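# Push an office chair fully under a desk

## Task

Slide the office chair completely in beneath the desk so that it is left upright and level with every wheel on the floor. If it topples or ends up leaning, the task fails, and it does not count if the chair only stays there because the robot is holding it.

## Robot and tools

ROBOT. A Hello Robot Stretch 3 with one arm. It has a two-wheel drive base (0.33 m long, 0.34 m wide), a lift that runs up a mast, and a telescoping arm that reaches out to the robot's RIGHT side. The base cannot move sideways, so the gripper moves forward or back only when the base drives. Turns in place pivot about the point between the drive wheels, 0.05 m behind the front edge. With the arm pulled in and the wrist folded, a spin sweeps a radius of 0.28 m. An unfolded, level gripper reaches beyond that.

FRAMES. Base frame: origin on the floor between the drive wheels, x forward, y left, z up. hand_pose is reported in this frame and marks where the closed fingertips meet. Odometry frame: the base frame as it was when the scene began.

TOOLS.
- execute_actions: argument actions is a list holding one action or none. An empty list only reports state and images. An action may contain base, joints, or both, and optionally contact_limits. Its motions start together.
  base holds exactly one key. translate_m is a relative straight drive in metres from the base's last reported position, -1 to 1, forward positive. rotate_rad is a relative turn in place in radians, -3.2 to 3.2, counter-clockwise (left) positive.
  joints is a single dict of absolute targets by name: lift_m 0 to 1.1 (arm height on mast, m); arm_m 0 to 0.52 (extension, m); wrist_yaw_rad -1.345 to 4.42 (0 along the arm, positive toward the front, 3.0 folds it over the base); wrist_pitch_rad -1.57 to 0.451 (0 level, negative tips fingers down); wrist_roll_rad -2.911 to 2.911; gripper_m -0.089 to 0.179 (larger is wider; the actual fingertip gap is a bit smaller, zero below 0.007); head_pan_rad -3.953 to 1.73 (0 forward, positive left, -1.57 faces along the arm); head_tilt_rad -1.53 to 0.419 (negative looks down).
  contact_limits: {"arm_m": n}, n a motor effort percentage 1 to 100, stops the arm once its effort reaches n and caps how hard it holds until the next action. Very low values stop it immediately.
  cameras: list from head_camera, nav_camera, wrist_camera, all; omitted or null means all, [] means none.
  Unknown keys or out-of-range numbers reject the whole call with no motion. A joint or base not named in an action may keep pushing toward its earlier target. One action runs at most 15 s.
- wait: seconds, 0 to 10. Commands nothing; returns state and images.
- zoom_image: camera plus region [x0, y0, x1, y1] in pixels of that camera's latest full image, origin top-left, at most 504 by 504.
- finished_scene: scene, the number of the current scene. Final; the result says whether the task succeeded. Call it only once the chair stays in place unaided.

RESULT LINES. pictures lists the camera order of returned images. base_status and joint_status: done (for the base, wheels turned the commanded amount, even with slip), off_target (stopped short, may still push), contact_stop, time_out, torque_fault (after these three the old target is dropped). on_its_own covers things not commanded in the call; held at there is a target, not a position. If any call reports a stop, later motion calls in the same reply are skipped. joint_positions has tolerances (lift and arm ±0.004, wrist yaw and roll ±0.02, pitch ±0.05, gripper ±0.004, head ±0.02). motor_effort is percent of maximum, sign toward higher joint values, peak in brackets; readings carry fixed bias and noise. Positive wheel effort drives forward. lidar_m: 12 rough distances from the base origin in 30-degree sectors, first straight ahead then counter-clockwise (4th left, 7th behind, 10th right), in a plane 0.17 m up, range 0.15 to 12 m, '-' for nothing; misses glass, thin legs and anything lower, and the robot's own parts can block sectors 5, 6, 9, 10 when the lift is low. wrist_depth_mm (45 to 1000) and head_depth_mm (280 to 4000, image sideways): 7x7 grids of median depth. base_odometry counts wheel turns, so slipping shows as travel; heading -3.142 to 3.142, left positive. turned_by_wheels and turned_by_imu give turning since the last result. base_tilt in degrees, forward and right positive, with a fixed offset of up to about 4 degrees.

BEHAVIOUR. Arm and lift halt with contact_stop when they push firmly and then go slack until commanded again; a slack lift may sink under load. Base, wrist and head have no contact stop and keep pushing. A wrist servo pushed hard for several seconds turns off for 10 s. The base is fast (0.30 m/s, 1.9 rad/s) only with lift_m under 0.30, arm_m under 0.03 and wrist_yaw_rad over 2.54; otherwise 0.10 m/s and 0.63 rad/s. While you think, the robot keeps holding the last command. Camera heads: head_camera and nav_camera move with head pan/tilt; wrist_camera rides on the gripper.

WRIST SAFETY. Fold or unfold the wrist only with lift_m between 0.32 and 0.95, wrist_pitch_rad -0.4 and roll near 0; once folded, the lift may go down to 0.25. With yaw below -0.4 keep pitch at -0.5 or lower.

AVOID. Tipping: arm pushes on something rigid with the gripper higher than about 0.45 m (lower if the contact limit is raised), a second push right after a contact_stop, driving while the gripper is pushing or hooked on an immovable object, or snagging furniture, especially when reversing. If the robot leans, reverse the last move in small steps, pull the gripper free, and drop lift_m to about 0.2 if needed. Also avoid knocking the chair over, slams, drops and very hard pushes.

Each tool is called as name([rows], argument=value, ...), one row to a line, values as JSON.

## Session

execute_actions([
  {"joints":{"head_tilt_rad":-0.5,"wrist_yaw_rad":3.0,"wrist_pitch_rad":-0.4,"arm_m":0}},
])

Scene clock: 0.87 s.
base_odometry: x=+0.000 y=+0.000 heading=+0.000 (m, m, rad; odometry frame)
turned_by_wheels: +0.000 (rad since the last result)
turned_by_imu: +0.000 (rad since the last result)
base_tilt: forward=-1.0 right=-1.3 (deg)
lidar_m: 1.25 1.25 1.43 1.10 1.09 1.26 2.27 2.23 2.87 1.23 1.24 1.47
head_depth_mm: 1129 1245 1373 1555 1730 1523 1263 / 1105 1210 1340 1504 1704 1524 1262 / 1074 1175 1303 1445 1650 1530 1256 / 1048 1146 1264 1404 1586 1515 1261 / 1025 1121 1226 1357 1527 1520 1263 / 1001 1083 1196 1324 1477 1510 1264 / 981 1066 1164 1287 1432 1518 1266
base_status: not commanded
joint_positions: lift_m=+0.591 arm_m=+0.000 wrist_yaw_rad=+2.998 wrist_pitch_rad=-0.420 wrist_roll_rad=-0.018 gripper_m=+0.037 head_pan_rad=-0.016 head_tilt_rad=-0.493
joint_status: all done
motor_effort: left_wheel=+0(0) right_wheel=+0(0) lift_m=+38(38) arm_m=+2(3) wrist_yaw_rad=+1(2) wrist_pitch_rad=+6(6) wrist_roll_rad=+0(0) gripper_m=+0(0) head_pan_rad=+0(1) head_tilt_rad=-3(42) (%)
hand_pose: x=+0.0108 y=+0.0771 z=+0.6031 quat_wxyz=(+0.196, +0.694, +0.100, +0.686) (m; base frame)
wrist_depth_mm: 806 - - - - - - / 910 938 - - - - - / 927 - - - - - - / - - - - - - - / - - - - - - 942 / 891 874 - 833 - 846 821 / 755 754 - 742 720 714 718
pictures: head_camera (sideways: a quarter turn clockwise sets it upright), nav_camera (sideways: a quarter turn counterclockwise sets it upright), wrist_camera
Images, in order (width x height): head_camera 896x504, nav_camera 672x504, wrist_camera 644x364.

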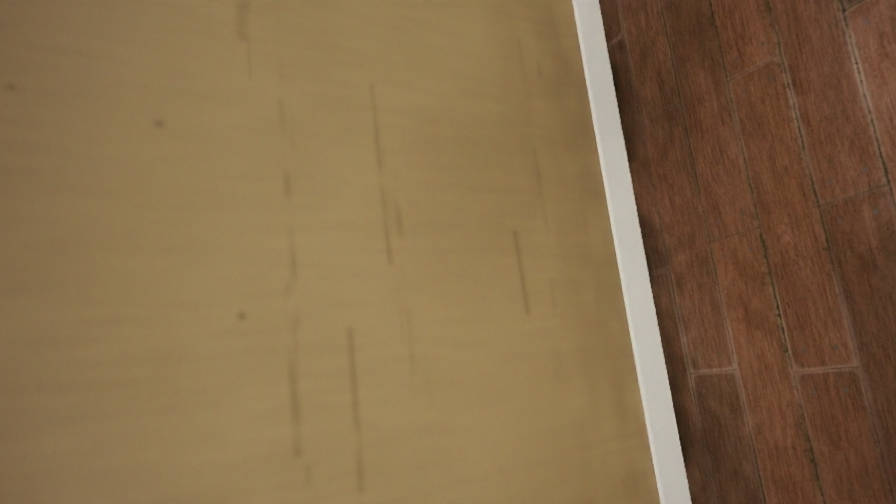

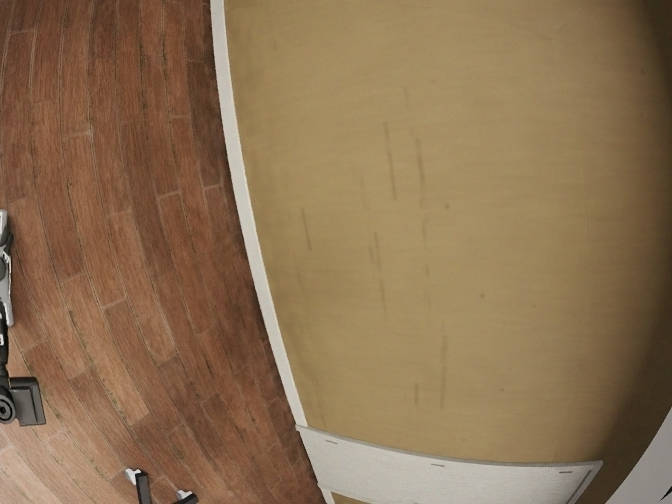

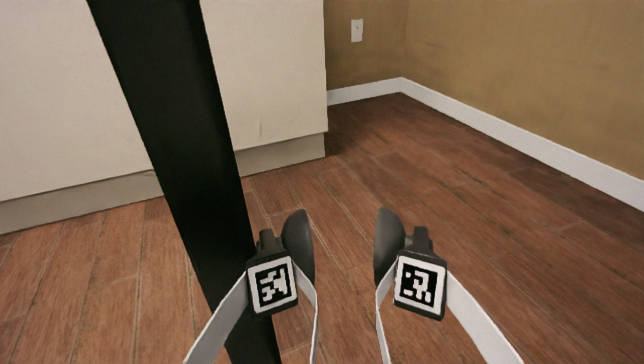

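execute_actions([
  {"base":{"rotate_rad":-1.31},"joints":{"lift_m":0.26}},
], cameras=["nav_camera","head_camera"])

Scene clock: 4.77 s.
base_odometry: x=+0.000 y=+0.000 heading=-1.310 (m, m, rad; odometry frame)
turned_by_wheels: -1.310 (rad since the last result)
turned_by_imu: -1.318 (rad since the last result)
base_tilt: forward=-0.9 right=-1.2 (deg)
lidar_m: 1.23 1.82 1.31 1.25 1.29 1.14 1.09 1.13 1.55 2.23 2.59 2.95
head_depth_mm: 2490 2635 3008 2566 1896 1522 1263 / 2478 2643 2995 2575 1777 1523 1264 / 2495 2642 2941 2585 1269 1474 1262 / 2511 2742 2933 1585 1315 1475 1263 / 2507 2713 1289 1440 1633 1511 1261 / 2513 2722 2937 2452 1915 1518 1261 / 2521 2737 3043 2575 1916 1522 1260
base_status: done
joint_positions: lift_m=+0.261 arm_m=+0.000 wrist_yaw_rad=+2.999 wrist_pitch_rad=-0.419 wrist_roll_rad=-0.018 gripper_m=+0.037 head_pan_rad=-0.016 head_tilt_rad=-0.494
joint_status: all done
motor_effort: left_wheel=+2(6) right_wheel=-2(5) lift_m=+14(33) arm_m=+2(2) wrist_yaw_rad=+0(2) wrist_pitch_rad=+5(6) wrist_roll_rad=+1(1) gripper_m=+0(0) head_pan_rad=+0(0) head_tilt_rad=-5(4) (%)
hand_pose: x=+0.0107 y=+0.0773 z=+0.2732 quat_wxyz=(+0.196, +0.694, +0.099, +0.686) (m; base frame)
wrist_depth_mm: - - - - - - - / - - - - - - - / - 961 928 903 882 851 813 / 741 729 699 676 659 669 647 / 599 577 - 562 567 530 534 / 488 502 - - - 458 446 / 440 - - - 398 392 389
pictures: head_camera (sideways: a quarter turn clockwise sets it upright), nav_camera (sideways: a quarter turn counterclockwise sets it upright)
Images, in order (width x height): head_camera 896x504, nav_camera 672x504.

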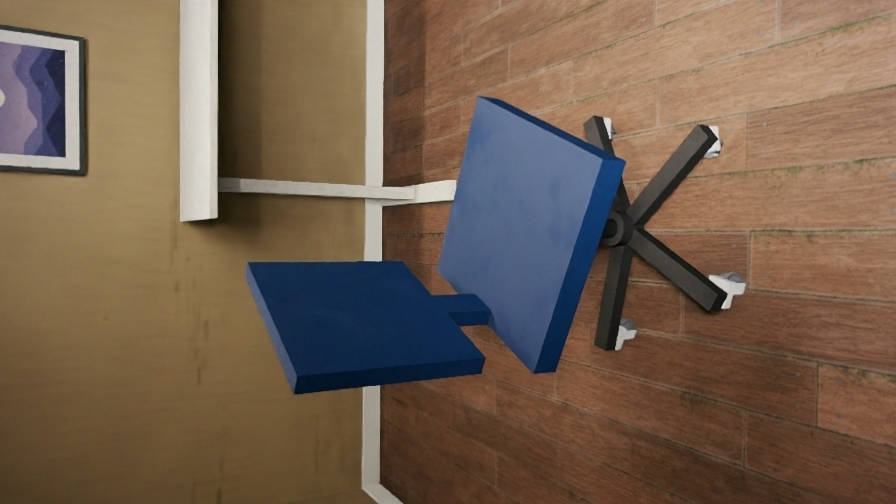

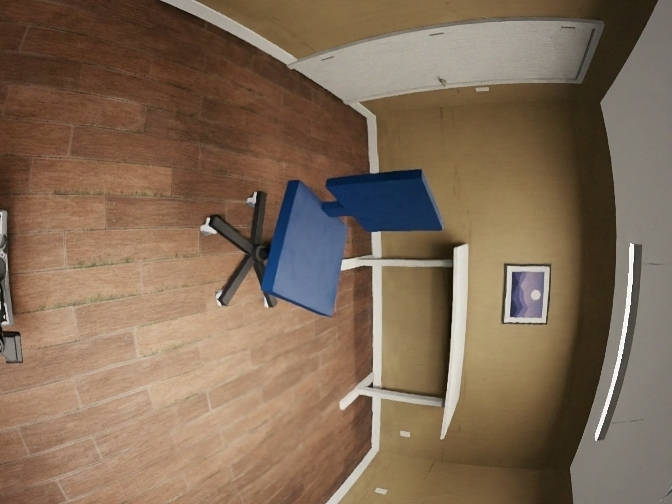

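execute_actions([
  {"base":{"rotate_rad":0.785}},
], cameras=[])

execute_actions([
  {"base":{"translate_m":0.98}},
], cameras=[])

execute_actions([
  {"base":{"rotate_rad":-0.785}},
], cameras=[])

execute_actions([
  {"joints":{"lift_m":0.7,"head_pan_rad":-1.5,"head_tilt_rad":-0.8}},
], cameras=[])

execute_actions([
  {"joints":{"wrist_yaw_rad":0,"gripper_m":0}},
], cameras=[])

execute_actions([
  {"base":{"translate_m":0.56}},
], cameras=["nav_camera"])

execute_actions([
  {"joints":{"arm_m":0.12}},
], cameras=["nav_camera"])

Scene clock: 6.87 s.
base_odometry: x=+0.000 y=+0.000 heading=-0.525 (m, m, rad; odometry frame)
turned_by_wheels: +0.785 (rad since the last result)
turned_by_imu: +0.788 (rad since the last result)
base_tilt: forward=-1.0 right=-1.4 (deg)
lidar_m: 1.47 1.25 1.25 1.43 1.10 1.10 1.26 2.27 2.23 2.86 1.24 1.24
head_depth_mm: 1929 2221 2526 2591 1925 1521 1267 / 1719 1926 2176 2336 1903 1516 1262 / 1579 1735 1929 2179 1911 1521 1264 / 1431 1570 1722 1908 1903 1517 1262 / 1311 1415 1545 1699 1823 1522 1262 / 1211 1293 1403 1527 1680 1517 1262 / 1124 1201 1289 1397 1526 1516 1261
base_status: done
joint_positions: lift_m=+0.261 arm_m=+0.000 wrist_yaw_rad=+2.999 wrist_pitch_rad=-0.419 wrist_roll_rad=-0.018 gripper_m=+0.037 head_pan_rad=-0.016 head_tilt_rad=-0.494
joint_status: not commanded
motor_effort: left_wheel=-2(7) right_wheel=+2(9) lift_m=+13(15) arm_m=+2(3) wrist_yaw_rad=+0(1) wrist_pitch_rad=+6(5) wrist_roll_rad=-1(0) gripper_m=+0(0) head_pan_rad=+0(0) head_tilt_rad=-4(4) (%)
hand_pose: x=+0.0107 y=+0.0773 z=+0.2732 quat_wxyz=(+0.195, +0.694, +0.099, +0.686) (m; base frame)
wrist_depth_mm: 804 - - - - - 907 / 826 - - - - - 951 / 894 980 940 909 874 850 805 / 745 740 710 687 677 663 651 / 590 580 - 558 568 537 525 / 497 509 - - - 453 455 / 440 - - - 396 394 384
pictures: none
No camera images: the call's "cameras" was empty. Leave "cameras" out to get every camera's image.

Scene clock: 11.83 s.
base_odometry: x=+0.848 y=-0.491 heading=-0.525 (m, m, rad; odometry frame)
turned_by_wheels: +0.000 (rad since the last result)
turned_by_imu: +0.007 (rad since the last result)
base_tilt: forward=-1.1 right=-1.3 (deg)
lidar_m: 0.68 0.58 0.58 0.66 1.12 1.82 2.07 2.92 3.19 0.88 2.07 1.14
head_depth_mm: 857 956 1104 1311 1587 1515 1263 / 778 870 978 1117 1295 1448 1261 / 700 772 862 972 1121 1316 1264 / 636 696 768 852 962 1096 1207 / 584 633 689 760 846 953 1089 / 538 578 626 685 750 836 943 / 500 535 575 622 679 748 831
base_status: done
joint_positions: lift_m=+0.261 arm_m=+0.000 wrist_yaw_rad=+2.999 wrist_pitch_rad=-0.419 wrist_roll_rad=-0.018 gripper_m=+0.037 head_pan_rad=-0.016 head_tilt_rad=-0.495
joint_status: not commanded
motor_effort: left_wheel=-2(6) right_wheel=+2(9) lift_m=+15(14) arm_m=+2(2) wrist_yaw_rad=+1(2) wrist_pitch_rad=+6(5) wrist_roll_rad=+0(0) gripper_m=+0(1) head_pan_rad=-1(0) head_tilt_rad=-4(4) (%)
hand_pose: x=+0.0106 y=+0.0774 z=+0.2732 quat_wxyz=(+0.195, +0.694, +0.099, +0.686) (m; base frame)
wrist_depth_mm: - - 835 697 585 495 431 / - - 910 758 614 522 459 / - 966 913 801 669 569 482 / 740 731 696 685 669 589 514 / 594 582 - 554 566 536 509 / 495 495 - - - 458 442 / 434 - - - 401 393 389
pictures: none
No camera images: the call's "cameras" was empty. Leave "cameras" out to get every camera's image.

Scene clock: 13.50 s.
base_odometry: x=+0.848 y=-0.491 heading=-1.310 (m, m, rad; odometry frame)
turned_by_wheels: -0.785 (rad since the last result)
turned_by_imu: -0.787 (rad since the last result)
base_tilt: forward=-1.0 right=-1.3 (deg)
lidar_m: 2.33 0.84 0.60 0.58 0.60 0.81 1.81 1.86 2.55 2.92 0.87 2.07
head_depth_mm: 1911 2075 2281 2445 1915 1520 1261 / 1927 2074 2288 2459 1912 1519 1262 / 1924 2087 2300 2456 1926 1521 1267 / 1936 2093 2309 2442 1910 1517 1256 / 1933 2104 2306 2460 1918 1519 1267 / 1908 2033 2249 2238 1887 1522 1261 / 1483 1511 1512 1526 1538 1457 1261
base_status: done
joint_positions: lift_m=+0.261 arm_m=+0.000 wrist_yaw_rad=+2.999 wrist_pitch_rad=-0.419 wrist_roll_rad=-0.018 gripper_m=+0.037 head_pan_rad=-0.016 head_tilt_rad=-0.495
joint_status: not commanded
motor_effort: left_wheel=+2(8) right_wheel=-2(7) lift_m=+14(15) arm_m=+2(2) wrist_yaw_rad=+0(0) wrist_pitch_rad=+5(5) wrist_roll_rad=+1(0) gripper_m=+0(0) head_pan_rad=-1(0) head_tilt_rad=-3(4) (%)
hand_pose: x=+0.0106 y=+0.0773 z=+0.2732 quat_wxyz=(+0.195, +0.694, +0.099, +0.686) (m; base frame)
wrist_depth_mm: 505 - 524 560 584 595 606 / 543 561 576 606 617 643 673 / 583 609 643 668 680 695 734 / 640 655 669 688 675 659 630 / 583 575 - 548 561 534 529 / 489 502 - - - 452 446 / 436 - - - 398 393 384
pictures: none
No camera images: the call's "cameras" was empty. Leave "cameras" out to get every camera's image.

Scene clock: 18.33 s.
base_odometry: x=+0.848 y=-0.491 heading=-1.310 (m, m, rad; odometry frame)
turned_by_wheels: +0.000 (rad since the last result)
turned_by_imu: +0.000 (rad since the last result)
base_tilt: forward=-1.0 right=-1.3 (deg)
lidar_m: 2.33 0.83 0.60 0.58 0.60 0.81 1.81 1.85 2.54 2.91 0.88 2.07
head_depth_mm: 2627 2682 2136 1733 1457 1258 - / 2679 2770 2142 1741 1466 1262 - / 2735 2771 2150 1745 1461 1267 - / 2757 2798 2147 1751 1462 1291 1079 / 2812 2809 2152 1654 1450 1254 1115 / 2820 2826 2159 1117 1385 1247 1121 / 2840 2793 2155 1115 961 1267 1119
base_status: not commanded
joint_positions: lift_m=+0.699 arm_m=+0.000 wrist_yaw_rad=+2.999 wrist_pitch_rad=-0.419 wrist_roll_rad=-0.018 gripper_m=+0.037 head_pan_rad=-1.493 head_tilt_rad=-0.790
joint_status: all done
motor_effort: left_wheel=+2(2) right_wheel=-2(2) lift_m=+60(64) arm_m=+2(2) wrist_yaw_rad=+0(0) wrist_pitch_rad=+5(5) wrist_roll_rad=+0(0) gripper_m=+0(0) head_pan_rad=-2(30) head_tilt_rad=-7(36) (%)
hand_pose: x=+0.0106 y=+0.0774 z=+0.7118 quat_wxyz=(+0.195, +0.694, +0.099, +0.686) (m; base frame)
wrist_depth_mm: 505 - 525 558 573 608 608 / 540 565 591 601 620 656 671 / 586 606 636 665 691 717 728 / 648 673 715 723 764 800 811 / 717 745 - 803 843 905 954 / 779 839 - 889 - 924 966 / 865 858 - 851 824 844 835
pictures: none
No camera images: the call's "cameras" was empty. Leave "cameras" out to get every camera's image.

Scene clock: 20.83 s.
base_odometry: x=+0.848 y=-0.491 heading=-1.310 (m, m, rad; odometry frame)
turned_by_wheels: +0.000 (rad since the last result)
turned_by_imu: +0.000 (rad since the last result)
base_tilt: forward=-1.2 right=-1.3 (deg)
lidar_m: 2.33 0.84 0.60 0.58 0.60 0.81 1.81 1.85 2.55 2.92 0.88 2.07
head_depth_mm: 2639 2678 2140 1731 1459 1257 - / 2662 2787 2147 1741 1469 1290 - / 2755 2789 2135 1756 1492 - - / 2764 2780 2168 1745 1469 1261 1118 / 2822 2820 2146 1661 1450 1255 1116 / 2858 2822 2162 1119 1378 1246 1117 / 2866 2825 2162 1116 962 1268 1119
base_status: not commanded
joint_positions: lift_m=+0.699 arm_m=+0.000 wrist_yaw_rad=+0.002 wrist_pitch_rad=-0.419 wrist_roll_rad=-0.018 gripper_m=+0.000 head_pan_rad=-1.493 head_tilt_rad=-0.790
joint_status: all done
motor_effort: left_wheel=+2(2) right_wheel=-3(2) lift_m=+61(61) arm_m=+2(2) wrist_yaw_rad=+0(4) wrist_pitch_rad=+5(6) wrist_roll_rad=+0(1) gripper_m=-2(81) head_pan_rad=-3(3) head_tilt_rad=-6(8) (%)
hand_pose: x=-0.0211 y=-0.3690 z=+0.7118 quat_wxyz=(+0.698, +0.149, -0.685, -0.145) (m; base frame)
wrist_depth_mm: - - - - - - - / - - - - - - - / - - - - - - - / 686 666 - - - - - / 541 556 - - - - - / 470 861 926 - - 942 921 / 600 763 855 852 829 821 811
pictures: none
No camera images: the call's "cameras" was empty. Leave "cameras" out to get every camera's image.

Scene clock: 27.90 s.
base_odometry: x=+0.992 y=-1.032 heading=-1.310 (m, m, rad; odometry frame)
turned_by_wheels: +0.000 (rad since the last result)
turned_by_imu: +0.004 (rad since the last result)
base_tilt: forward=-1.0 right=-1.3 (deg)
lidar_m: 1.78 0.82 0.61 0.59 0.61 0.82 2.20 2.43 3.03 0.68 2.48 1.57
head_depth_mm: 2651 2771 2113 521 1398 1262 - / 2690 2803 2136 521 640 1184 - / 2713 2785 517 570 686 - - / 2749 2784 545 627 808 1223 1109 / 2792 2781 573 698 956 1268 1118 / 2787 2832 621 799 1435 1265 1114 / 2855 2833 2041 1744 1476 1276 1120
base_status: done
joint_positions: lift_m=+0.699 arm_m=+0.000 wrist_yaw_rad=+0.001 wrist_pitch_rad=-0.419 wrist_roll_rad=-0.018 gripper_m=+0.000 head_pan_rad=-1.493 head_tilt_rad=-0.790
joint_status: not commanded
motor_effort: left_wheel=+1(6) right_wheel=-2(3) lift_m=+60(60) arm_m=+2(2) wrist_yaw_rad=-1(2) wrist_pitch_rad=+5(5) wrist_roll_rad=+0(0) gripper_m=-3(2) head_pan_rad=-3(3) head_tilt_rad=-7(6) (%)
hand_pose: x=-0.0212 y=-0.3690 z=+0.7118 quat_wxyz=(+0.698, +0.149, -0.685, -0.145) (m; base frame)
wrist_depth_mm: 253 216 185 161 144 130 - / 301 243 205 177 156 142 - / - 277 228 196 169 157 - / - 327 262 217 186 - - / - - 302 251 202 - - / - 937 376 - 218 941 969 / 889 898 746 377 354 820 819
pictures: nav_camera (sideways: a quarter turn counterclockwise sets it upright)
Images, in order (width x height): nav_camera 672x504.

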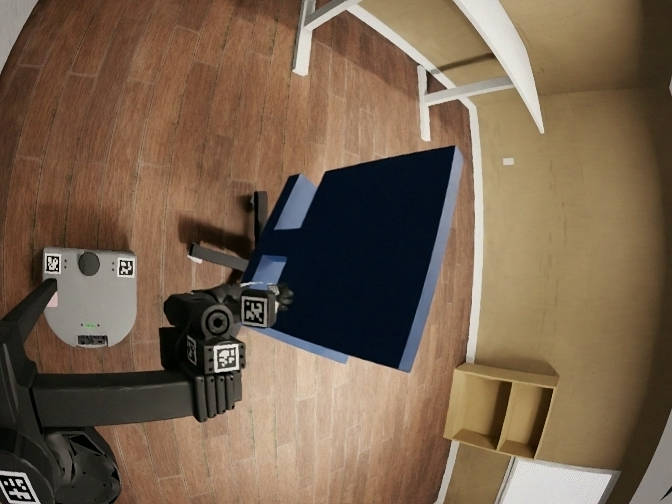

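Scene clock: 30.07 s.
base_odometry: x=+0.992 y=-1.032 heading=-1.310 (m, m, rad; odometry frame)
turned_by_wheels: +0.000 (rad since the last result)
turned_by_imu: -0.051 (rad since the last result)
base_tilt: forward=-1.1 right=-1.4 (deg)
lidar_m: 1.78 0.86 0.62 0.59 0.60 0.78 1.86 2.39 3.06 0.74 2.49 1.58
head_depth_mm: 2696 2785 547 1657 1526 - - / 2716 2766 552 643 743 - 1111 / 2711 2799 570 668 923 1215 1115 / 2730 2808 584 708 914 1231 1114 / 2764 2782 609 747 981 1268 1119 / 2770 2827 637 785 1402 1272 1121 / 2810 2832 1973 1752 1476 1276 1121
base_status: not commanded
joint_positions: lift_m=+0.700 arm_m=+0.119 wrist_yaw_rad=-0.029 wrist_pitch_rad=-0.428 wrist_roll_rad=-0.018 gripper_m=+0.000 head_pan_rad=-1.494 head_tilt_rad=-0.791
joint_status: all done
on_its_own: wrist_yaw_rad is at rest, and its effort (+20) is outside its rest range (-12 to +12)
motor_effort: left_wheel=-5(5) right_wheel=+10(20) lift_m=+51(60) arm_m=+7(14) wrist_yaw_rad=+20(19) wrist_pitch_rad=+8(13) wrist_roll_rad=+0(1) gripper_m=-5(5) head_pan_rad=-3(3) head_tilt_rad=-6(7) (%)
hand_pose: x=-0.0281 y=-0.4870 z=+0.7099 quat_wxyz=(+0.695, +0.142, -0.687, -0.160) (m; base frame)
wrist_depth_mm: 141 135 129 124 118 114 110 / 155 150 141 134 129 123 121 / 174 165 156 149 142 134 - / 198 187 175 165 156 148 - / 227 213 200 182 172 166 - / 275 251 229 - 191 196 920 / 824 371 279 351 232 796 830
pictures: nav_camera (sideways: a quarter turn counterclockwise sets it upright)
Images, in order (width x height): nav_camera 672x504.

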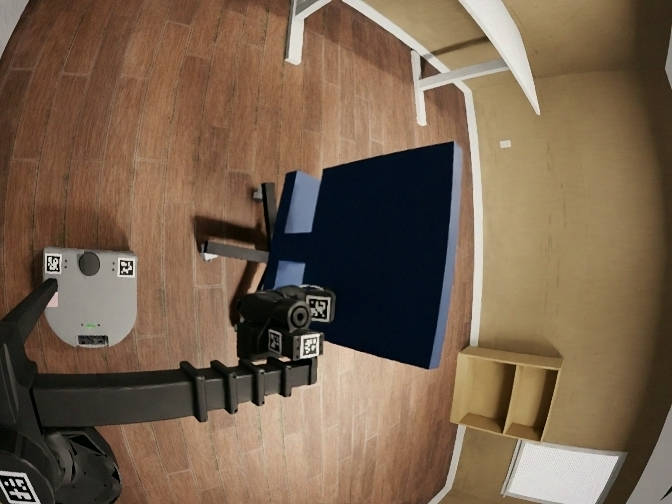

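execute_actions([
  {"base":{"translate_m":-0.1},"joints":{"wrist_yaw_rad":0}},
], cameras=[])

execute_actions([
  {"joints":{"arm_m":0.5}},
], cameras=["nav_camera"])

execute_actions([
  {"joints":{"wrist_yaw_rad":0.3}},
], cameras=["nav_camera"])

Scene clock: 32.53 s.
base_odometry: x=+0.967 y=-0.936 heading=-1.310 (m, m, rad; odometry frame)
turned_by_wheels: +0.000 (rad since the last result)
turned_by_imu: +0.000 (rad since the last result)
base_tilt: forward=-0.9 right=-1.3 (deg)
lidar_m: 1.88 0.85 0.61 0.58 0.59 0.77 1.83 2.29 3.04 0.76 2.54 1.68
head_depth_mm: 2694 2756 2144 1722 1518 - - / 2706 2788 1937 1699 1539 1193 1110 / 2694 2797 570 666 - 1217 1114 / 2768 2799 572 693 931 1265 1118 / 2763 2792 590 723 943 1242 1116 / 2781 2807 611 749 1006 1272 1118 / 2807 2810 630 781 1441 1277 1116
base_status: done
joint_positions: lift_m=+0.700 arm_m=+0.120 wrist_yaw_rad=+0.005 wrist_pitch_rad=-0.422 wrist_roll_rad=-0.018 gripper_m=+0.000 head_pan_rad=-1.494 head_tilt_rad=-0.791
joint_status: all done
motor_effort: left_wheel=+2(9) right_wheel=-3(10) lift_m=+51(51) arm_m=+3(7) wrist_yaw_rad=-4(20) wrist_pitch_rad=+6(8) wrist_roll_rad=+1(1) gripper_m=-3(5) head_pan_rad=-2(3) head_tilt_rad=-6(6) (%)
hand_pose: x=-0.0203 y=-0.4885 z=+0.7113 quat_wxyz=(+0.698, +0.152, -0.684, -0.145) (m; base frame)
wrist_depth_mm: 134 130 127 123 123 - - / 148 144 138 133 135 - - / 165 159 152 147 - - - / 185 178 170 163 - - - / 211 203 193 181 - - - / 246 236 222 - - 939 930 / 387 286 307 245 772 810 811
pictures: none
No camera images: the call's "cameras" was empty. Leave "cameras" out to get every camera's image.

Scene clock: 36.53 s.
base_odometry: x=+0.967 y=-0.936 heading=-1.310 (m, m, rad; odometry frame)
turned_by_wheels: +0.000 (rad since the last result)
turned_by_imu: -0.106 (rad since the last result)
base_tilt: forward=-1.2 right=-1.4 (deg)
lidar_m: 1.90 0.97 0.63 0.58 0.58 0.71 1.39 2.24 2.76 3.02 0.76 1.68
head_depth_mm: 2676 2753 2182 1775 - - - / 2757 2770 - 1737 1461 1257 1116 / 2742 729 657 1128 1431 1267 1117 / 2707 2817 587 707 912 1264 1113 / 2731 2809 2147 1110 955 1216 1118 / 2744 2806 2161 1115 979 1269 1115 / 2712 2822 2163 1705 1009 1266 1121
base_status: not commanded
joint_positions: lift_m=+0.700 arm_m=+0.500 wrist_yaw_rad=-0.123 wrist_pitch_rad=-0.420 wrist_roll_rad=-0.018 gripper_m=+0.000 head_pan_rad=-1.494 head_tilt_rad=-0.791
joint_status: all done
on_its_own: wrist_yaw_rad is held at -0.124, not at your +0.000, by its stall guard, which is not easing now
motor_effort: left_wheel=+0(15) right_wheel=+0(28) lift_m=+51(51) arm_m=+2(6) wrist_yaw_rad=-2(40) wrist_pitch_rad=+6(9) wrist_roll_rad=+0(0) gripper_m=-3(10) head_pan_rad=-3(3) head_tilt_rad=-6(6) (%)
hand_pose: x=-0.0489 y=-0.8671 z=+0.7118 quat_wxyz=(+0.688, +0.107, -0.693, -0.189) (m; base frame)
wrist_depth_mm: - 57 96 - - - - / - 56 96 - - - - / - 56 95 - - - - / - 56 95 - - - - / - 56 95 223 - - - / - 56 94 - - 938 939 / - 56 85 817 839 814 827
pictures: nav_camera (sideways: a quarter turn counterclockwise sets it upright)
Images, in order (width x height): nav_camera 672x504.

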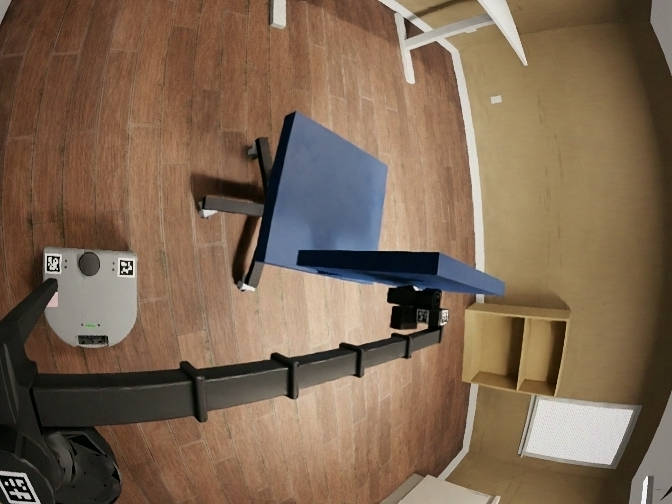

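Scene clock: 39.00 s.
base_odometry: x=+0.967 y=-0.936 heading=-1.311 (m, m, rad; odometry frame)
turned_by_wheels: +0.000 (rad since the last result)
turned_by_imu: -0.077 (rad since the last result)
base_tilt: forward=-1.0 right=-1.4 (deg)
lidar_m: 1.88 1.10 0.66 0.58 0.58 0.68 1.20 2.25 2.64 3.03 0.76 1.67
head_depth_mm: 2816 2770 2200 1788 - - - / 2773 2771 - 1742 1461 1264 1111 / 2748 2644 1953 1725 1452 1262 1112 / 2726 2569 583 718 931 1264 1113 / 2709 2770 2143 1109 957 1238 1118 / 2698 2778 2165 1112 958 1270 1118 / 2677 2811 2177 1116 983 1269 1123
base_status: not commanded
joint_positions: lift_m=+0.700 arm_m=+0.500 wrist_yaw_rad=+0.225 wrist_pitch_rad=-0.411 wrist_roll_rad=-0.018 gripper_m=+0.000 head_pan_rad=-1.494 head_tilt_rad=-0.792
joint_status: wrist_yaw_rad off_target (ended at +0.225, target +0.300)
on_its_own: wrist_yaw_rad is held at +0.239, not at your +0.300, by its stall guard, which is not easing now
motor_effort: left_wheel=-6(50) right_wheel=+10(47) lift_m=+51(51) arm_m=+0(3) wrist_yaw_rad=+9(55) wrist_pitch_rad=+3(6) wrist_roll_rad=+1(0) gripper_m=-4(9) head_pan_rad=-3(3) head_tilt_rad=-5(5) (%)
hand_pose: x=+0.0288 y=-0.8646 z=+0.7139 quat_wxyz=(+0.710, +0.222, -0.665, -0.064) (m; base frame)
wrist_depth_mm: - 61 88 173 - - - / - 62 91 184 - - - / - 63 94 196 - - - / - 65 97 210 - - - / - 66 101 167 - - - / - 68 103 - - 963 936 / - 70 99 363 850 825 830
pictures: nav_camera (sideways: a quarter turn counterclockwise sets it upright)
Images, in order (width x height): nav_camera 672x504.

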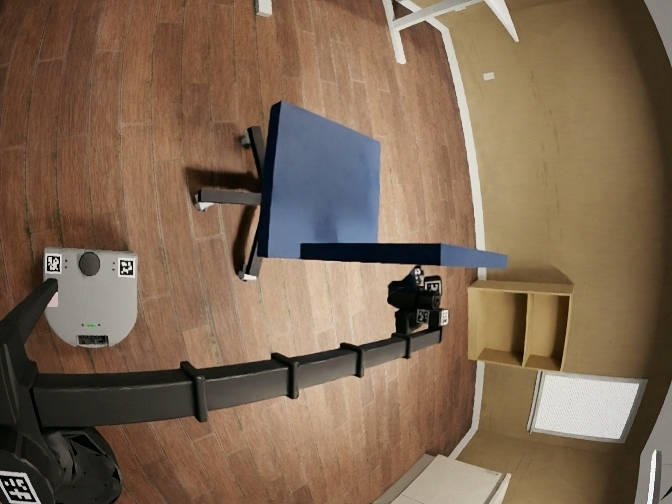

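execute_actions([
  {"base":{"translate_m":-0.4},"joints":{"wrist_yaw_rad":0}},
], cameras=[])

execute_actions([
  {"joints":{"arm_m":0}},
], cameras=[])

execute_actions([
  {"base":{"rotate_rad":0.22},"joints":{"wrist_yaw_rad":3.0,"wrist_pitch_rad":-0.4}},
], cameras=[])

execute_actions([
  {"joints":{"lift_m":0.26,"head_pan_rad":0,"head_tilt_rad":-0.8}},
], cameras=[])

execute_actions([
  {"base":{"translate_m":0.5}},
], cameras=[])

execute_actions([
  {"base":{"rotate_rad":-1.565}},
], cameras=["nav_camera"])

Scene clock: 44.63 s.
base_odometry: x=+0.864 y=-0.549 heading=-1.311 (m, m, rad; odometry frame)
turned_by_wheels: +0.000 (rad since the last result)
turned_by_imu: +0.000 (rad since the last result)
base_tilt: forward=-0.9 right=-1.3 (deg)
lidar_m: 2.06 0.95 0.55 0.48 0.48 0.57 1.00 1.89 2.18 3.04 0.98 0.99
head_depth_mm: 2831 2782 2219 1773 - - - / 2854 2773 - 1735 1461 1263 1113 / 2799 2782 2143 1736 1464 1270 1117 / 2818 2773 2161 1744 1466 1263 1112 / 2815 2810 2135 1736 1467 1265 1108 / 2773 2802 2151 1702 1474 1266 1119 / 2713 941 969 1040 1370 1275 1122
base_status: done
joint_positions: lift_m=+0.700 arm_m=+0.500 wrist_yaw_rad=+0.002 wrist_pitch_rad=-0.414 wrist_roll_rad=-0.018 gripper_m=+0.000 head_pan_rad=-1.494 head_tilt_rad=-0.792
joint_status: all done
motor_effort: left_wheel=+1(9) right_wheel=-1(7) lift_m=+51(51) arm_m=+0(0) wrist_yaw_rad=+0(11) wrist_pitch_rad=+4(4) wrist_roll_rad=+0(0) gripper_m=-2(4) head_pan_rad=-3(2) head_tilt_rad=-5(5) (%)
hand_pose: x=-0.0212 y=-0.8699 z=+0.7132 quat_wxyz=(+0.699, +0.147, -0.685, -0.144) (m; base frame)
wrist_depth_mm: - - - - - - - / - - - - - - - / - - - - - - - / - - - - - - - / - - - - - - - / - - - - - 940 930 / 876 882 858 846 822 814 820
pictures: none
No camera images: the call's "cameras" was empty. Leave "cameras" out to get every camera's image.

Scene clock: 49.50 s.
base_odometry: x=+0.864 y=-0.549 heading=-1.311 (m, m, rad; odometry frame)
turned_by_wheels: +0.000 (rad since the last result)
turned_by_imu: +0.000 (rad since the last result)
base_tilt: forward=-1.2 right=-1.3 (deg)
lidar_m: 2.05 0.95 0.55 0.48 0.48 0.56 1.00 1.88 2.17 3.03 0.98 1.00
head_depth_mm: 2853 2747 2127 1734 1467 1262 - / 2905 2765 2137 1740 1472 1272 - / 2792 2773 2153 1724 1500 - - / 2840 2798 2144 1740 1463 1273 1113 / 2810 2788 2153 1745 1467 1268 1115 / 2755 2796 2164 1686 1470 1265 1114 / 2716 938 967 1039 1386 1271 1122
base_status: not commanded
joint_positions: lift_m=+0.700 arm_m=+0.000 wrist_yaw_rad=+0.000 wrist_pitch_rad=-0.415 wrist_roll_rad=-0.018 gripper_m=+0.000 head_pan_rad=-1.494 head_tilt_rad=-0.792
joint_status: all done
motor_effort: left_wheel=+1(1) right_wheel=-1(1) lift_m=+51(51) arm_m=-2(3) wrist_yaw_rad=+0(1) wrist_pitch_rad=+4(4) wrist_roll_rad=+0(0) gripper_m=-3(3) head_pan_rad=-2(2) head_tilt_rad=-6(5) (%)
hand_pose: x=-0.0214 y=-0.3701 z=+0.7130 quat_wxyz=(+0.698, +0.147, -0.685, -0.144) (m; base frame)
wrist_depth_mm: 530 - - - - - - / 525 - - - - - - / 527 - - - - - - / 558 757 - - - - - / 566 - - - - - - / 545 - - - - 974 950 / 769 840 850 865 838 821 814
pictures: none
No camera images: the call's "cameras" was empty. Leave "cameras" out to get every camera's image.

Scene clock: 52.00 s.
base_odometry: x=+0.864 y=-0.549 heading=-1.091 (m, m, rad; odometry frame)
turned_by_wheels: +0.220 (rad since the last result)
turned_by_imu: +0.221 (rad since the last result)
base_tilt: forward=-1.0 right=-1.5 (deg)
lidar_m: 2.08 0.70 0.50 0.48 0.50 0.67 1.73 1.91 2.59 3.03 0.98 2.06
head_depth_mm: 2680 2741 2106 1725 1461 1263 - / 2775 2801 2140 1729 1468 1261 - / 2823 2769 2132 1744 1458 1286 - / 2836 2794 2154 1740 1465 1290 1074 / 2825 957 1068 1519 1439 1264 1120 / 2831 777 853 986 1407 1276 1114 / 2958 705 731 1058 1355 1264 1120
base_status: done
joint_positions: lift_m=+0.700 arm_m=+0.000 wrist_yaw_rad=+2.998 wrist_pitch_rad=-0.415 wrist_roll_rad=-0.018 gripper_m=+0.000 head_pan_rad=-1.494 head_tilt_rad=-0.792
joint_status: all done
motor_effort: left_wheel=-2(6) right_wheel=+2(6) lift_m=+51(51) arm_m=-2(2) wrist_yaw_rad=+3(1) wrist_pitch_rad=+4(4) wrist_roll_rad=+0(0) gripper_m=-2(3) head_pan_rad=-3(3) head_tilt_rad=-6(7) (%)
hand_pose: x=+0.0109 y=+0.0773 z=+0.7130 quat_wxyz=(+0.194, +0.694, +0.098, +0.686) (m; base frame)
wrist_depth_mm: 429 - 457 471 490 514 521 / 459 471 494 515 532 556 580 / 498 514 543 557 586 606 638 / 546 576 596 621 658 678 723 / 588 628 677 666 727 773 803 / 658 720 743 - 823 873 899 / 758 772 824 828 833 842 815
pictures: none
No camera images: the call's "cameras" was empty. Leave "cameras" out to get every camera's image.

Scene clock: 56.83 s.
base_odometry: x=+0.864 y=-0.549 heading=-1.091 (m, m, rad; odometry frame)
turned_by_wheels: +0.000 (rad since the last result)
turned_by_imu: +0.000 (rad since the last result)
base_tilt: forward=-1.0 right=-1.5 (deg)
lidar_m: 2.07 0.71 0.50 0.48 0.50 0.67 1.72 1.92 2.60 3.02 0.98 2.06
head_depth_mm: 1932 2201 2141 1734 1459 1264 1113 / 1925 2217 2135 1733 1457 1265 1112 / 1931 2247 2137 1738 1469 1264 1114 / 1951 2214 2156 1721 1464 1263 1116 / 1947 2231 2147 1744 1464 1270 1114 / 1853 1799 1797 1672 1469 1265 1111 / 1252 1248 1257 1258 1313 1224 1120
base_status: not commanded
joint_positions: lift_m=+0.261 arm_m=+0.000 wrist_yaw_rad=+2.998 wrist_pitch_rad=-0.415 wrist_roll_rad=-0.018 gripper_m=+0.000 head_pan_rad=-0.007 head_tilt_rad=-0.792
joint_status: all done
motor_effort: left_wheel=-2(2) right_wheel=+2(2) lift_m=+14(48) arm_m=-2(2) wrist_yaw_rad=+1(1) wrist_pitch_rad=+4(4) wrist_roll_rad=+0(0) gripper_m=-2(3) head_pan_rad=+2(31) head_tilt_rad=-5(6) (%)
hand_pose: x=+0.0108 y=+0.0772 z=+0.2741 quat_wxyz=(+0.194, +0.694, +0.098, +0.686) (m; base frame)
wrist_depth_mm: 427 - 456 471 492 499 527 / 464 468 495 512 527 560 578 / 494 519 539 562 578 600 645 / 544 565 576 599 629 627 651 / 571 577 579 596 567 530 539 / 487 503 - - 465 457 446 / 434 - - - 400 397 385
pictures: none
No camera images: the call's "cameras" was empty. Leave "cameras" out to get every camera's image.

Scene clock: 60.07 s.
base_odometry: x=+1.095 y=-0.993 heading=-1.091 (m, m, rad; odometry frame)
turned_by_wheels: +0.000 (rad since the last result)
turned_by_imu: +0.003 (rad since the last result)
base_tilt: forward=-1.1 right=-1.4 (deg)
lidar_m: 1.77 0.69 0.52 0.49 0.51 0.68 1.79 2.42 3.13 0.83 2.55 1.63
head_depth_mm: 1511 1724 1955 1733 1452 1263 1113 / 1512 1719 1982 1739 1463 1260 1114 / 1506 1725 1980 1743 1466 1263 1116 / 1522 1741 1974 1733 1463 1265 1115 / 1520 1738 1988 1740 1466 1262 1116 / 1527 1712 1898 1692 1468 1268 1118 / 1320 1280 1280 1284 1297 1232 1121
base_status: done
joint_positions: lift_m=+0.261 arm_m=+0.000 wrist_yaw_rad=+2.999 wrist_pitch_rad=-0.415 wrist_roll_rad=-0.018 gripper_m=+0.000 head_pan_rad=-0.007 head_tilt_rad=-0.792
joint_status: not commanded
motor_effort: left_wheel=-2(8) right_wheel=+2(9) lift_m=+14(14) arm_m=-2(2) wrist_yaw_rad=+1(0) wrist_pitch_rad=+5(4) wrist_roll_rad=+0(0) gripper_m=-3(3) head_pan_rad=+3(3) head_tilt_rad=-5(5) (%)
hand_pose: x=+0.0106 y=+0.0772 z=+0.2740 quat_wxyz=(+0.194, +0.694, +0.098, +0.686) (m; base frame)
wrist_depth_mm: 441 - 466 482 491 511 521 / 478 482 513 524 540 545 567 / 510 533 552 563 598 590 640 / 553 579 584 613 634 649 649 / 581 578 569 587 577 533 535 / 501 505 - - 477 457 451 / 436 - - - 397 396 393
pictures: none
No camera images: the call's "cameras" was empty. Leave "cameras" out to get every camera's image.

Scene clock: 62.27 s.
base_odometry: x=+1.095 y=-0.993 heading=-2.656 (m, m, rad; odometry frame)
turned_by_wheels: -1.565 (rad since the last result)
turned_by_imu: -1.567 (rad since the last result)
base_tilt: forward=-1.1 right=-1.4 (deg)
lidar_m: 0.83 2.54 1.63 1.77 0.69 0.51 0.50 0.51 0.70 1.86 2.43 3.13
head_depth_mm: 2720 721 1986 1738 1460 1266 1112 / 2783 2729 2053 1022 1367 1260 1114 / 2753 2750 2147 1107 996 1263 1113 / 2818 2745 2153 1105 1286 1242 1115 / 2831 2809 2151 1108 1377 1273 1118 / 2827 2800 2153 1745 1438 1267 1122 / 2846 2832 2149 1747 1463 1270 1121
base_status: done
joint_positions: lift_m=+0.261 arm_m=+0.000 wrist_yaw_rad=+2.999 wrist_pitch_rad=-0.415 wrist_roll_rad=-0.018 gripper_m=+0.000 head_pan_rad=-0.007 head_tilt_rad=-0.792
joint_status: not commanded
motor_effort: left_wheel=+2(11) right_wheel=-2(7) lift_m=+14(14) arm_m=-2(2) wrist_yaw_rad=+1(1) wrist_pitch_rad=+4(4) wrist_roll_rad=+0(0) gripper_m=-3(2) head_pan_rad=+2(2) head_tilt_rad=-6(6) (%)
hand_pose: x=+0.0106 y=+0.0772 z=+0.2740 quat_wxyz=(+0.194, +0.694, +0.098, +0.686) (m; base frame)
wrist_depth_mm: 651 - - - - - - / 641 837 - - - - - / 644 830 939 930 899 845 838 / 614 737 712 723 669 655 637 / 566 584 568 584 566 540 531 / 493 504 - - 468 453 450 / 439 - - - 402 392 392
pictures: nav_camera (sideways: a quarter turn counterclockwise sets it upright)
Images, in order (width x height): nav_camera 672x504.

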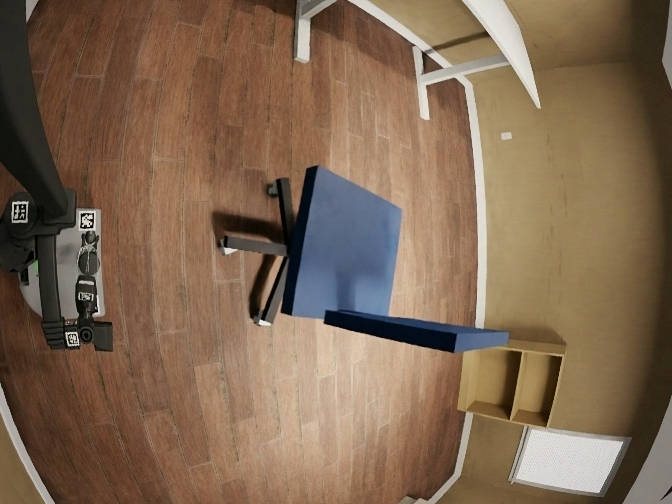

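execute_actions([
  {"base":{"translate_m":0.8}},
], cameras=["nav_camera"])

execute_actions([
  {"base":{"translate_m":0.4}},
], cameras=["nav_camera"])

Scene clock: 66.83 s.
base_odometry: x=+0.387 y=-1.366 heading=-2.656 (m, m, rad; odometry frame)
turned_by_wheels: +0.000 (rad since the last result)
turned_by_imu: +0.008 (rad since the last result)
base_tilt: forward=-1.2 right=-1.3 (deg)
lidar_m: 0.34 1.93 1.85 1.34 1.79 1.33 1.29 1.34 1.83 2.35 2.45 2.39
head_depth_mm: 2100 2395 2122 1738 1450 772 520 / 2114 2431 2104 1730 926 800 706 / 2111 2430 2130 1718 929 799 707 / 2115 2423 2137 1735 930 803 708 / 2149 2470 2146 1735 932 803 708 / 2158 2458 2157 1742 1473 805 724 / 2170 2509 2145 1747 1475 1266 1065
base_status: done
joint_positions: lift_m=+0.261 arm_m=+0.000 wrist_yaw_rad=+3.000 wrist_pitch_rad=-0.416 wrist_roll_rad=-0.018 gripper_m=+0.000 head_pan_rad=-0.006 head_tilt_rad=-0.795
joint_status: not commanded
motor_effort: left_wheel=+10(54) right_wheel=+8(28) lift_m=+17(17) arm_m=-2(2) wrist_yaw_rad=+0(1) wrist_pitch_rad=+5(5) wrist_roll_rad=+0(0) gripper_m=-3(2) head_pan_rad=+2(2) head_tilt_rad=-2(6) (%)
hand_pose: x=+0.0105 y=+0.0771 z=+0.2737 quat_wxyz=(+0.194, +0.694, +0.099, +0.686) (m; base frame)
wrist_depth_mm: - - - - - - - / - - - - - - - / - 953 922 891 873 813 844 / 740 752 714 700 675 663 638 / 592 580 567 599 572 502 402 / 486 498 - - 466 454 426 / 438 - - - 401 394 383
pictures: nav_camera (sideways: a quarter turn counterclockwise sets it upright)
Images, in order (width x height): nav_camera 672x504.

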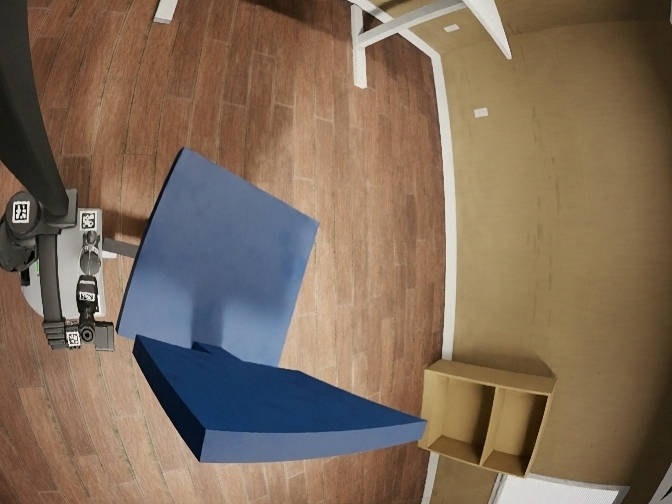

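Scene clock: 69.70 s.
base_odometry: x=+0.034 y=-1.553 heading=-2.656 (m, m, rad; odometry frame)
turned_by_wheels: +0.000 (rad since the last result)
turned_by_imu: -0.005 (rad since the last result)
base_tilt: forward=-1.1 right=-1.3 (deg)
lidar_m: 0.35 2.15 1.65 1.35 1.84 1.73 1.69 1.75 2.37 2.35 2.45 2.03
head_depth_mm: 1767 2019 2117 1726 1454 802 583 / 1766 2021 2137 1734 926 802 706 / 1788 2034 2113 1731 926 802 706 / 1790 2052 2140 1738 933 804 706 / 1783 2058 2139 1737 1401 802 708 / 1803 2063 2145 1734 1464 804 748 / 1804 2070 2142 1736 1470 1271 1098
base_status: done
joint_positions: lift_m=+0.261 arm_m=+0.000 wrist_yaw_rad=+2.992 wrist_pitch_rad=-0.416 wrist_roll_rad=-0.018 gripper_m=+0.000 head_pan_rad=-0.006 head_tilt_rad=-0.795
joint_status: not commanded
motor_effort: left_wheel=+4(26) right_wheel=+14(32) lift_m=+17(17) arm_m=-2(2) wrist_yaw_rad=+5(8) wrist_pitch_rad=+5(5) wrist_roll_rad=+0(0) gripper_m=-2(3) head_pan_rad=+2(2) head_tilt_rad=-2(3) (%)
hand_pose: x=+0.0123 y=+0.0768 z=+0.2737 quat_wxyz=(+0.197, +0.694, +0.096, +0.685) (m; base frame)
wrist_depth_mm: - - - - - - - / - - - - - - - / - 957 930 906 891 837 833 / 756 717 691 683 671 660 658 / 594 585 567 580 554 536 411 / 495 500 - - 464 460 435 / 434 - - - 398 397 394
pictures: nav_camera (sideways: a quarter turn counterclockwise sets it upright)
Images, in order (width x height): nav_camera 672x504.

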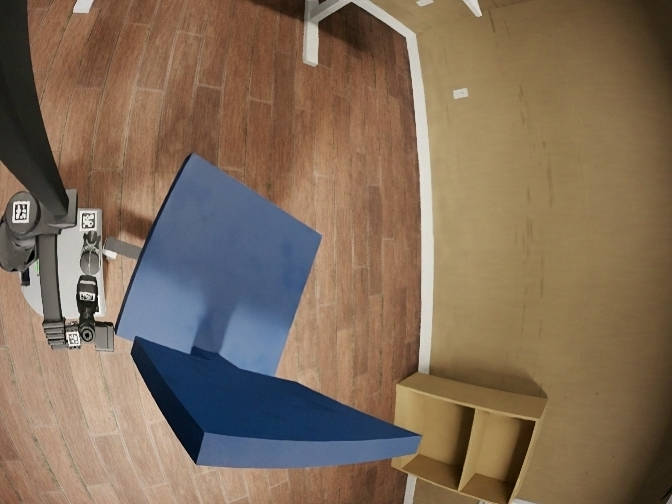

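execute_actions([
  {"base":{"translate_m":-0.35}},
], cameras=[])

execute_actions([
  {"base":{"rotate_rad":-1.567}},
], cameras=[])

execute_actions([
  {"base":{"translate_m":0.8}},
], cameras=[])

execute_actions([
  {"base":{"rotate_rad":1.567}},
], cameras=[])

execute_actions([
  {"base":{"translate_m":0.72}},
], cameras=[])

execute_actions([
  {"base":{"rotate_rad":1.567}},
], cameras=["nav_camera"])

execute_actions([
  {"base":{"translate_m":0.9}},
], cameras=["nav_camera"])

Scene clock: 72.90 s.
base_odometry: x=+0.343 y=-1.390 heading=-2.656 (m, m, rad; odometry frame)
turned_by_wheels: +0.000 (rad since the last result)
turned_by_imu: -0.002 (rad since the last result)
base_tilt: forward=-1.0 right=-1.4 (deg)
lidar_m: 0.70 1.90 1.85 1.34 1.85 1.37 1.34 1.39 1.88 2.36 2.45 2.34
head_depth_mm: 2050 2372 559 546 1425 1261 1104 / 2085 2341 2116 1106 868 1195 1115 / 2069 2396 2122 1098 926 1216 1117 / 2086 2405 2126 1104 931 1216 1114 / 2113 2407 2133 1139 973 1266 1114 / 2101 2431 2141 1742 1404 1268 1115 / 2132 2441 2142 1743 1465 1268 1116
base_status: done
joint_positions: lift_m=+0.261 arm_m=+0.000 wrist_yaw_rad=+2.999 wrist_pitch_rad=-0.416 wrist_roll_rad=-0.018 gripper_m=+0.000 head_pan_rad=-0.006 head_tilt_rad=-0.795
joint_status: not commanded
motor_effort: left_wheel=+0(9) right_wheel=-1(8) lift_m=+17(17) arm_m=-2(2) wrist_yaw_rad=+0(6) wrist_pitch_rad=+5(5) wrist_roll_rad=+1(0) gripper_m=-3(3) head_pan_rad=+2(2) head_tilt_rad=-2(3) (%)
hand_pose: x=+0.0106 y=+0.0771 z=+0.2737 quat_wxyz=(+0.194, +0.694, +0.099, +0.686) (m; base frame)
wrist_depth_mm: - - - - - - - / - - - - - - - / - 947 929 910 885 853 825 / 752 718 715 677 663 671 666 / 599 573 565 586 568 537 536 / 490 500 - - 466 464 446 / 441 - - - 401 399 387
pictures: none
No camera images: the call's "cameras" was empty. Leave "cameras" out to get every camera's image.

Scene clock: 75.10 s.
base_odometry: x=+0.343 y=-1.389 heading=+2.060 (m, m, rad; odometry frame)
turned_by_wheels: -1.567 (rad since the last result)
turned_by_imu: -1.569 (rad since the last result)
base_tilt: forward=-1.1 right=-1.3 (deg)
lidar_m: 2.36 2.45 2.34 0.70 1.89 1.84 1.34 1.84 1.37 1.34 1.39 1.90
head_depth_mm: 2448 2627 2111 1733 1454 1260 1110 / 2001 2282 2132 1734 1456 1257 1115 / 2011 2297 2116 1737 1456 1260 1113 / 2021 2330 2129 1729 1460 1263 1109 / 2034 2336 2126 1737 1464 1261 1117 / 2043 2359 2139 1733 1466 1266 1114 / 2073 2381 2147 1750 1467 1272 1123
base_status: done
joint_positions: lift_m=+0.261 arm_m=+0.000 wrist_yaw_rad=+2.999 wrist_pitch_rad=-0.416 wrist_roll_rad=-0.018 gripper_m=+0.000 head_pan_rad=-0.006 head_tilt_rad=-0.795
joint_status: not commanded
motor_effort: left_wheel=+2(10) right_wheel=-3(7) lift_m=+18(18) arm_m=-2(2) wrist_yaw_rad=+0(0) wrist_pitch_rad=+5(5) wrist_roll_rad=+1(0) gripper_m=-2(2) head_pan_rad=+2(2) head_tilt_rad=-2(2) (%)
hand_pose: x=+0.0106 y=+0.0771 z=+0.2737 quat_wxyz=(+0.194, +0.694, +0.099, +0.686) (m; base frame)
wrist_depth_mm: - - - - - - - / - - - - - - - / - 969 829 754 704 845 815 / 745 726 671 663 646 654 657 / 594 577 573 571 565 533 534 / 495 495 - - 464 451 449 / 436 - - - 398 397 388
pictures: none
No camera images: the call's "cameras" was empty. Leave "cameras" out to get every camera's image.

Scene clock: 79.53 s.
base_odometry: x=-0.033 y=-0.683 heading=+2.060 (m, m, rad; odometry frame)
turned_by_wheels: +0.000 (rad since the last result)
turned_by_imu: +0.006 (rad since the last result)
base_tilt: forward=-1.0 right=-1.4 (deg)
lidar_m: 1.56 1.63 2.33 2.13 1.02 1.01 2.13 1.86 1.39 1.34 1.39 1.60
head_depth_mm: 1327 1494 1789 1734 1454 1266 1113 / 1341 1495 1754 1723 1452 1257 1116 / 1347 1518 1779 1730 1461 1268 1110 / 1353 1523 1787 1732 1462 1260 1110 / 1364 1540 1819 1743 1461 1263 1113 / 1372 1547 1838 1747 1464 1266 1117 / 1391 1565 1840 1737 1463 1262 1119
base_status: done
joint_positions: lift_m=+0.261 arm_m=+0.000 wrist_yaw_rad=+2.999 wrist_pitch_rad=-0.416 wrist_roll_rad=-0.018 gripper_m=+0.000 head_pan_rad=-0.006 head_tilt_rad=-0.795
joint_status: not commanded
motor_effort: left_wheel=+1(10) right_wheel=-1(5) lift_m=+17(17) arm_m=-2(2) wrist_yaw_rad=+1(1) wrist_pitch_rad=+5(5) wrist_roll_rad=+0(0) gripper_m=-3(3) head_pan_rad=+2(2) head_tilt_rad=-4(3) (%)
hand_pose: x=+0.0106 y=+0.0771 z=+0.2737 quat_wxyz=(+0.194, +0.694, +0.099, +0.686) (m; base frame)
wrist_depth_mm: - - - - - - - / - - - - - - - / 856 867 953 919 912 843 817 / 635 741 705 693 683 665 644 / 591 577 563 589 560 533 525 / 492 496 - - 465 460 446 / 437 - - - 395 394 389
pictures: none
No camera images: the call's "cameras" was empty. Leave "cameras" out to get every camera's image.

Scene clock: 81.73 s.
base_odometry: x=-0.033 y=-0.684 heading=-2.656 (m, m, rad; odometry frame)
turned_by_wheels: +1.567 (rad since the last result)
turned_by_imu: +1.570 (rad since the last result)
base_tilt: forward=-0.9 right=-1.3 (deg)
lidar_m: 2.14 2.51 1.01 2.14 1.89 1.39 1.34 1.39 1.61 1.56 1.62 2.33
head_depth_mm: 1951 2266 2109 1731 1452 1257 1115 / 1961 2267 2113 1723 1458 1263 1110 / 2032 2336 2122 1755 1464 1263 1113 / 2077 2373 2138 1719 1463 1269 1114 / 2110 2405 2145 1727 1462 1268 1115 / 2094 2390 2141 1738 1471 1269 1116 / 2114 2415 2138 1651 1439 1244 1124
base_status: done
joint_positions: lift_m=+0.261 arm_m=+0.000 wrist_yaw_rad=+2.999 wrist_pitch_rad=-0.416 wrist_roll_rad=-0.018 gripper_m=+0.000 head_pan_rad=-0.006 head_tilt_rad=-0.795
joint_status: not commanded
motor_effort: left_wheel=-2(8) right_wheel=+2(11) lift_m=+17(17) arm_m=-2(2) wrist_yaw_rad=+0(0) wrist_pitch_rad=+5(5) wrist_roll_rad=+0(0) gripper_m=-3(3) head_pan_rad=+2(2) head_tilt_rad=-2(3) (%)
hand_pose: x=+0.0106 y=+0.0771 z=+0.2737 quat_wxyz=(+0.194, +0.694, +0.099, +0.686) (m; base frame)
wrist_depth_mm: - - - - - - - / - - - - - - 812 / - 998 948 857 890 846 781 / 724 727 711 695 672 654 650 / 590 586 569 577 558 541 525 / 493 501 - - 462 452 450 / 438 - - - 401 394 385
pictures: none
No camera images: the call's "cameras" was empty. Leave "cameras" out to get every camera's image.

Scene clock: 85.83 s.
base_odometry: x=-0.670 y=-1.020 heading=-2.656 (m, m, rad; odometry frame)
turned_by_wheels: +0.000 (rad since the last result)
turned_by_imu: +0.005 (rad since the last result)
base_tilt: forward=-1.0 right=-1.3 (deg)
lidar_m: 1.42 1.77 2.21 0.72 2.21 2.13 2.06 2.13 1.62 1.57 1.63 1.70
head_depth_mm: 1406 1520 1838 1721 1453 1253 1111 / 1388 1508 1850 1728 1455 1263 1107 / 1444 1673 1904 1726 1460 1259 1118 / 1459 1682 1946 1730 1463 1261 1113 / 1467 1683 1950 1737 1456 1270 1115 / 1476 1697 1950 1752 1466 1267 1116 / 1477 1711 1960 1743 1473 1273 1120
base_status: done
joint_positions: lift_m=+0.261 arm_m=+0.000 wrist_yaw_rad=+2.999 wrist_pitch_rad=-0.416 wrist_roll_rad=-0.018 gripper_m=+0.000 head_pan_rad=-0.006 head_tilt_rad=-0.795
joint_status: not commanded
motor_effort: left_wheel=-3(6) right_wheel=+2(9) lift_m=+17(17) arm_m=-2(2) wrist_yaw_rad=+0(1) wrist_pitch_rad=+5(5) wrist_roll_rad=+0(1) gripper_m=-2(2) head_pan_rad=+2(1) head_tilt_rad=-4(4) (%)
hand_pose: x=+0.0106 y=+0.0771 z=+0.2737 quat_wxyz=(+0.194, +0.694, +0.099, +0.686) (m; base frame)
wrist_depth_mm: - - - - - - - / - - - - - - - / - 956 779 778 874 871 822 / 744 722 710 694 665 650 645 / 593 577 562 583 572 526 526 / 496 510 - - 471 459 451 / 439 - - - 396 397 387
pictures: none
No camera images: the call's "cameras" was empty. Leave "cameras" out to get every camera's image.

Scene clock: 88.10 s.
base_odometry: x=-0.670 y=-1.020 heading=-1.089 (m, m, rad; odometry frame)
turned_by_wheels: +1.567 (rad since the last result)
turned_by_imu: +1.569 (rad since the last result)
base_tilt: forward=-1.0 right=-1.4 (deg)
lidar_m: 0.73 2.21 2.14 2.05 2.13 1.62 1.57 1.63 1.71 1.42 1.77 2.22
head_depth_mm: 2138 2399 2122 1722 1450 1257 1113 / 2196 2461 2063 1018 1365 1258 1112 / 2207 2462 525 594 743 1197 1113 / 2209 2489 547 646 889 1249 1115 / 2230 2484 574 710 959 1216 1108 / 2172 2402 625 791 1375 1273 1118 / 2223 2448 683 1653 1460 1270 1121
base_status: done
joint_positions: lift_m=+0.261 arm_m=+0.000 wrist_yaw_rad=+2.999 wrist_pitch_rad=-0.416 wrist_roll_rad=-0.018 gripper_m=+0.000 head_pan_rad=-0.006 head_tilt_rad=-0.795
joint_status: not commanded
motor_effort: left_wheel=-2(9) right_wheel=+2(10) lift_m=+17(18) arm_m=-2(2) wrist_yaw_rad=+0(0) wrist_pitch_rad=+5(5) wrist_roll_rad=+0(0) gripper_m=-3(2) head_pan_rad=+2(2) head_tilt_rad=-3(3) (%)
hand_pose: x=+0.0106 y=+0.0771 z=+0.2737 quat_wxyz=(+0.194, +0.694, +0.099, +0.686) (m; base frame)
wrist_depth_mm: - - - - - - - / - - - - - - - / - 949 928 906 885 833 846 / 753 730 691 688 681 654 663 / 588 577 557 581 565 529 532 / 487 507 - - 466 459 451 / 429 - - - 400 395 390
pictures: nav_camera (sideways: a quarter turn counterclockwise sets it upright)
Images, in order (width x height): nav_camera 672x504.

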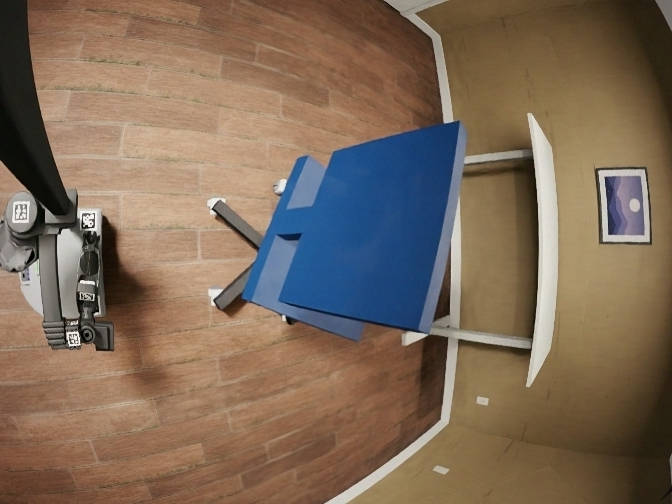

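Scene clock: 92.57 s.
base_odometry: x=-0.253 y=-1.817 heading=-1.089 (m, m, rad; odometry frame)
turned_by_wheels: +0.000 (rad since the last result)
turned_by_imu: -0.096 (rad since the last result)
base_tilt: forward=-1.1 right=-1.3 (deg)
lidar_m: 0.27 0.27 2.19 2.10 2.14 2.60 2.44 2.29 1.72 1.66 1.68 1.37
head_depth_mm: 1019 1667 1860 1685 1459 1256 1110 / 1023 1688 1939 1723 1449 815 729 / 1031 1683 1931 1730 1455 805 709 / 1032 1673 1932 1742 1461 803 710 / 1038 1652 1955 1734 931 804 708 / 1038 1644 1939 1729 1429 804 709 / 1046 1637 1905 1744 1459 824 710
base_status: done
joint_positions: lift_m=+0.261 arm_m=+0.000 wrist_yaw_rad=+3.003 wrist_pitch_rad=-0.417 wrist_roll_rad=-0.022 gripper_m=+0.000 head_pan_rad=-0.005 head_tilt_rad=-0.796
joint_status: not commanded
motor_effort: left_wheel=+14(43) right_wheel=+13(69) lift_m=+21(22) arm_m=-2(2) wrist_yaw_rad=-1(3) wrist_pitch_rad=+5(5) wrist_roll_rad=+2(2) gripper_m=-2(2) head_pan_rad=+2(2) head_tilt_rad=-2(3) (%)
hand_pose: x=+0.0098 y=+0.0772 z=+0.2735 quat_wxyz=(+0.193, +0.692, +0.100, +0.688) (m; base frame)
wrist_depth_mm: - - - - - - - / - - - - - - - / - 954 941 917 866 844 818 / 732 713 712 681 675 536 650 / 588 583 - 568 564 521 513 / 486 502 - - 403 452 339 / 430 - - - 385 300 278
pictures: nav_camera (sideways: a quarter turn counterclockwise sets it upright)
Images, in order (width x height): nav_camera 672x504.

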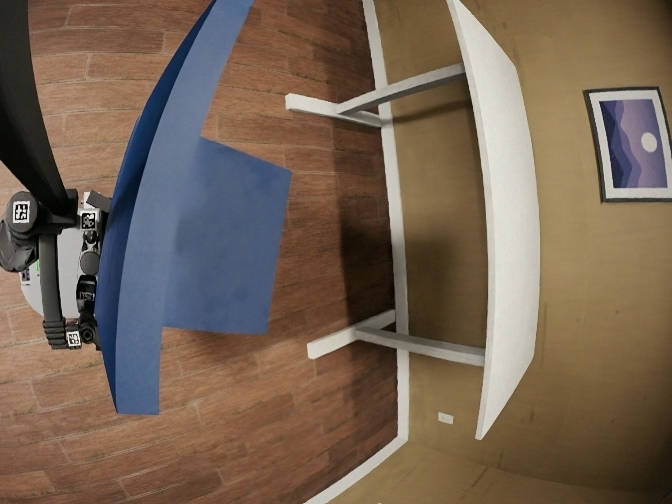

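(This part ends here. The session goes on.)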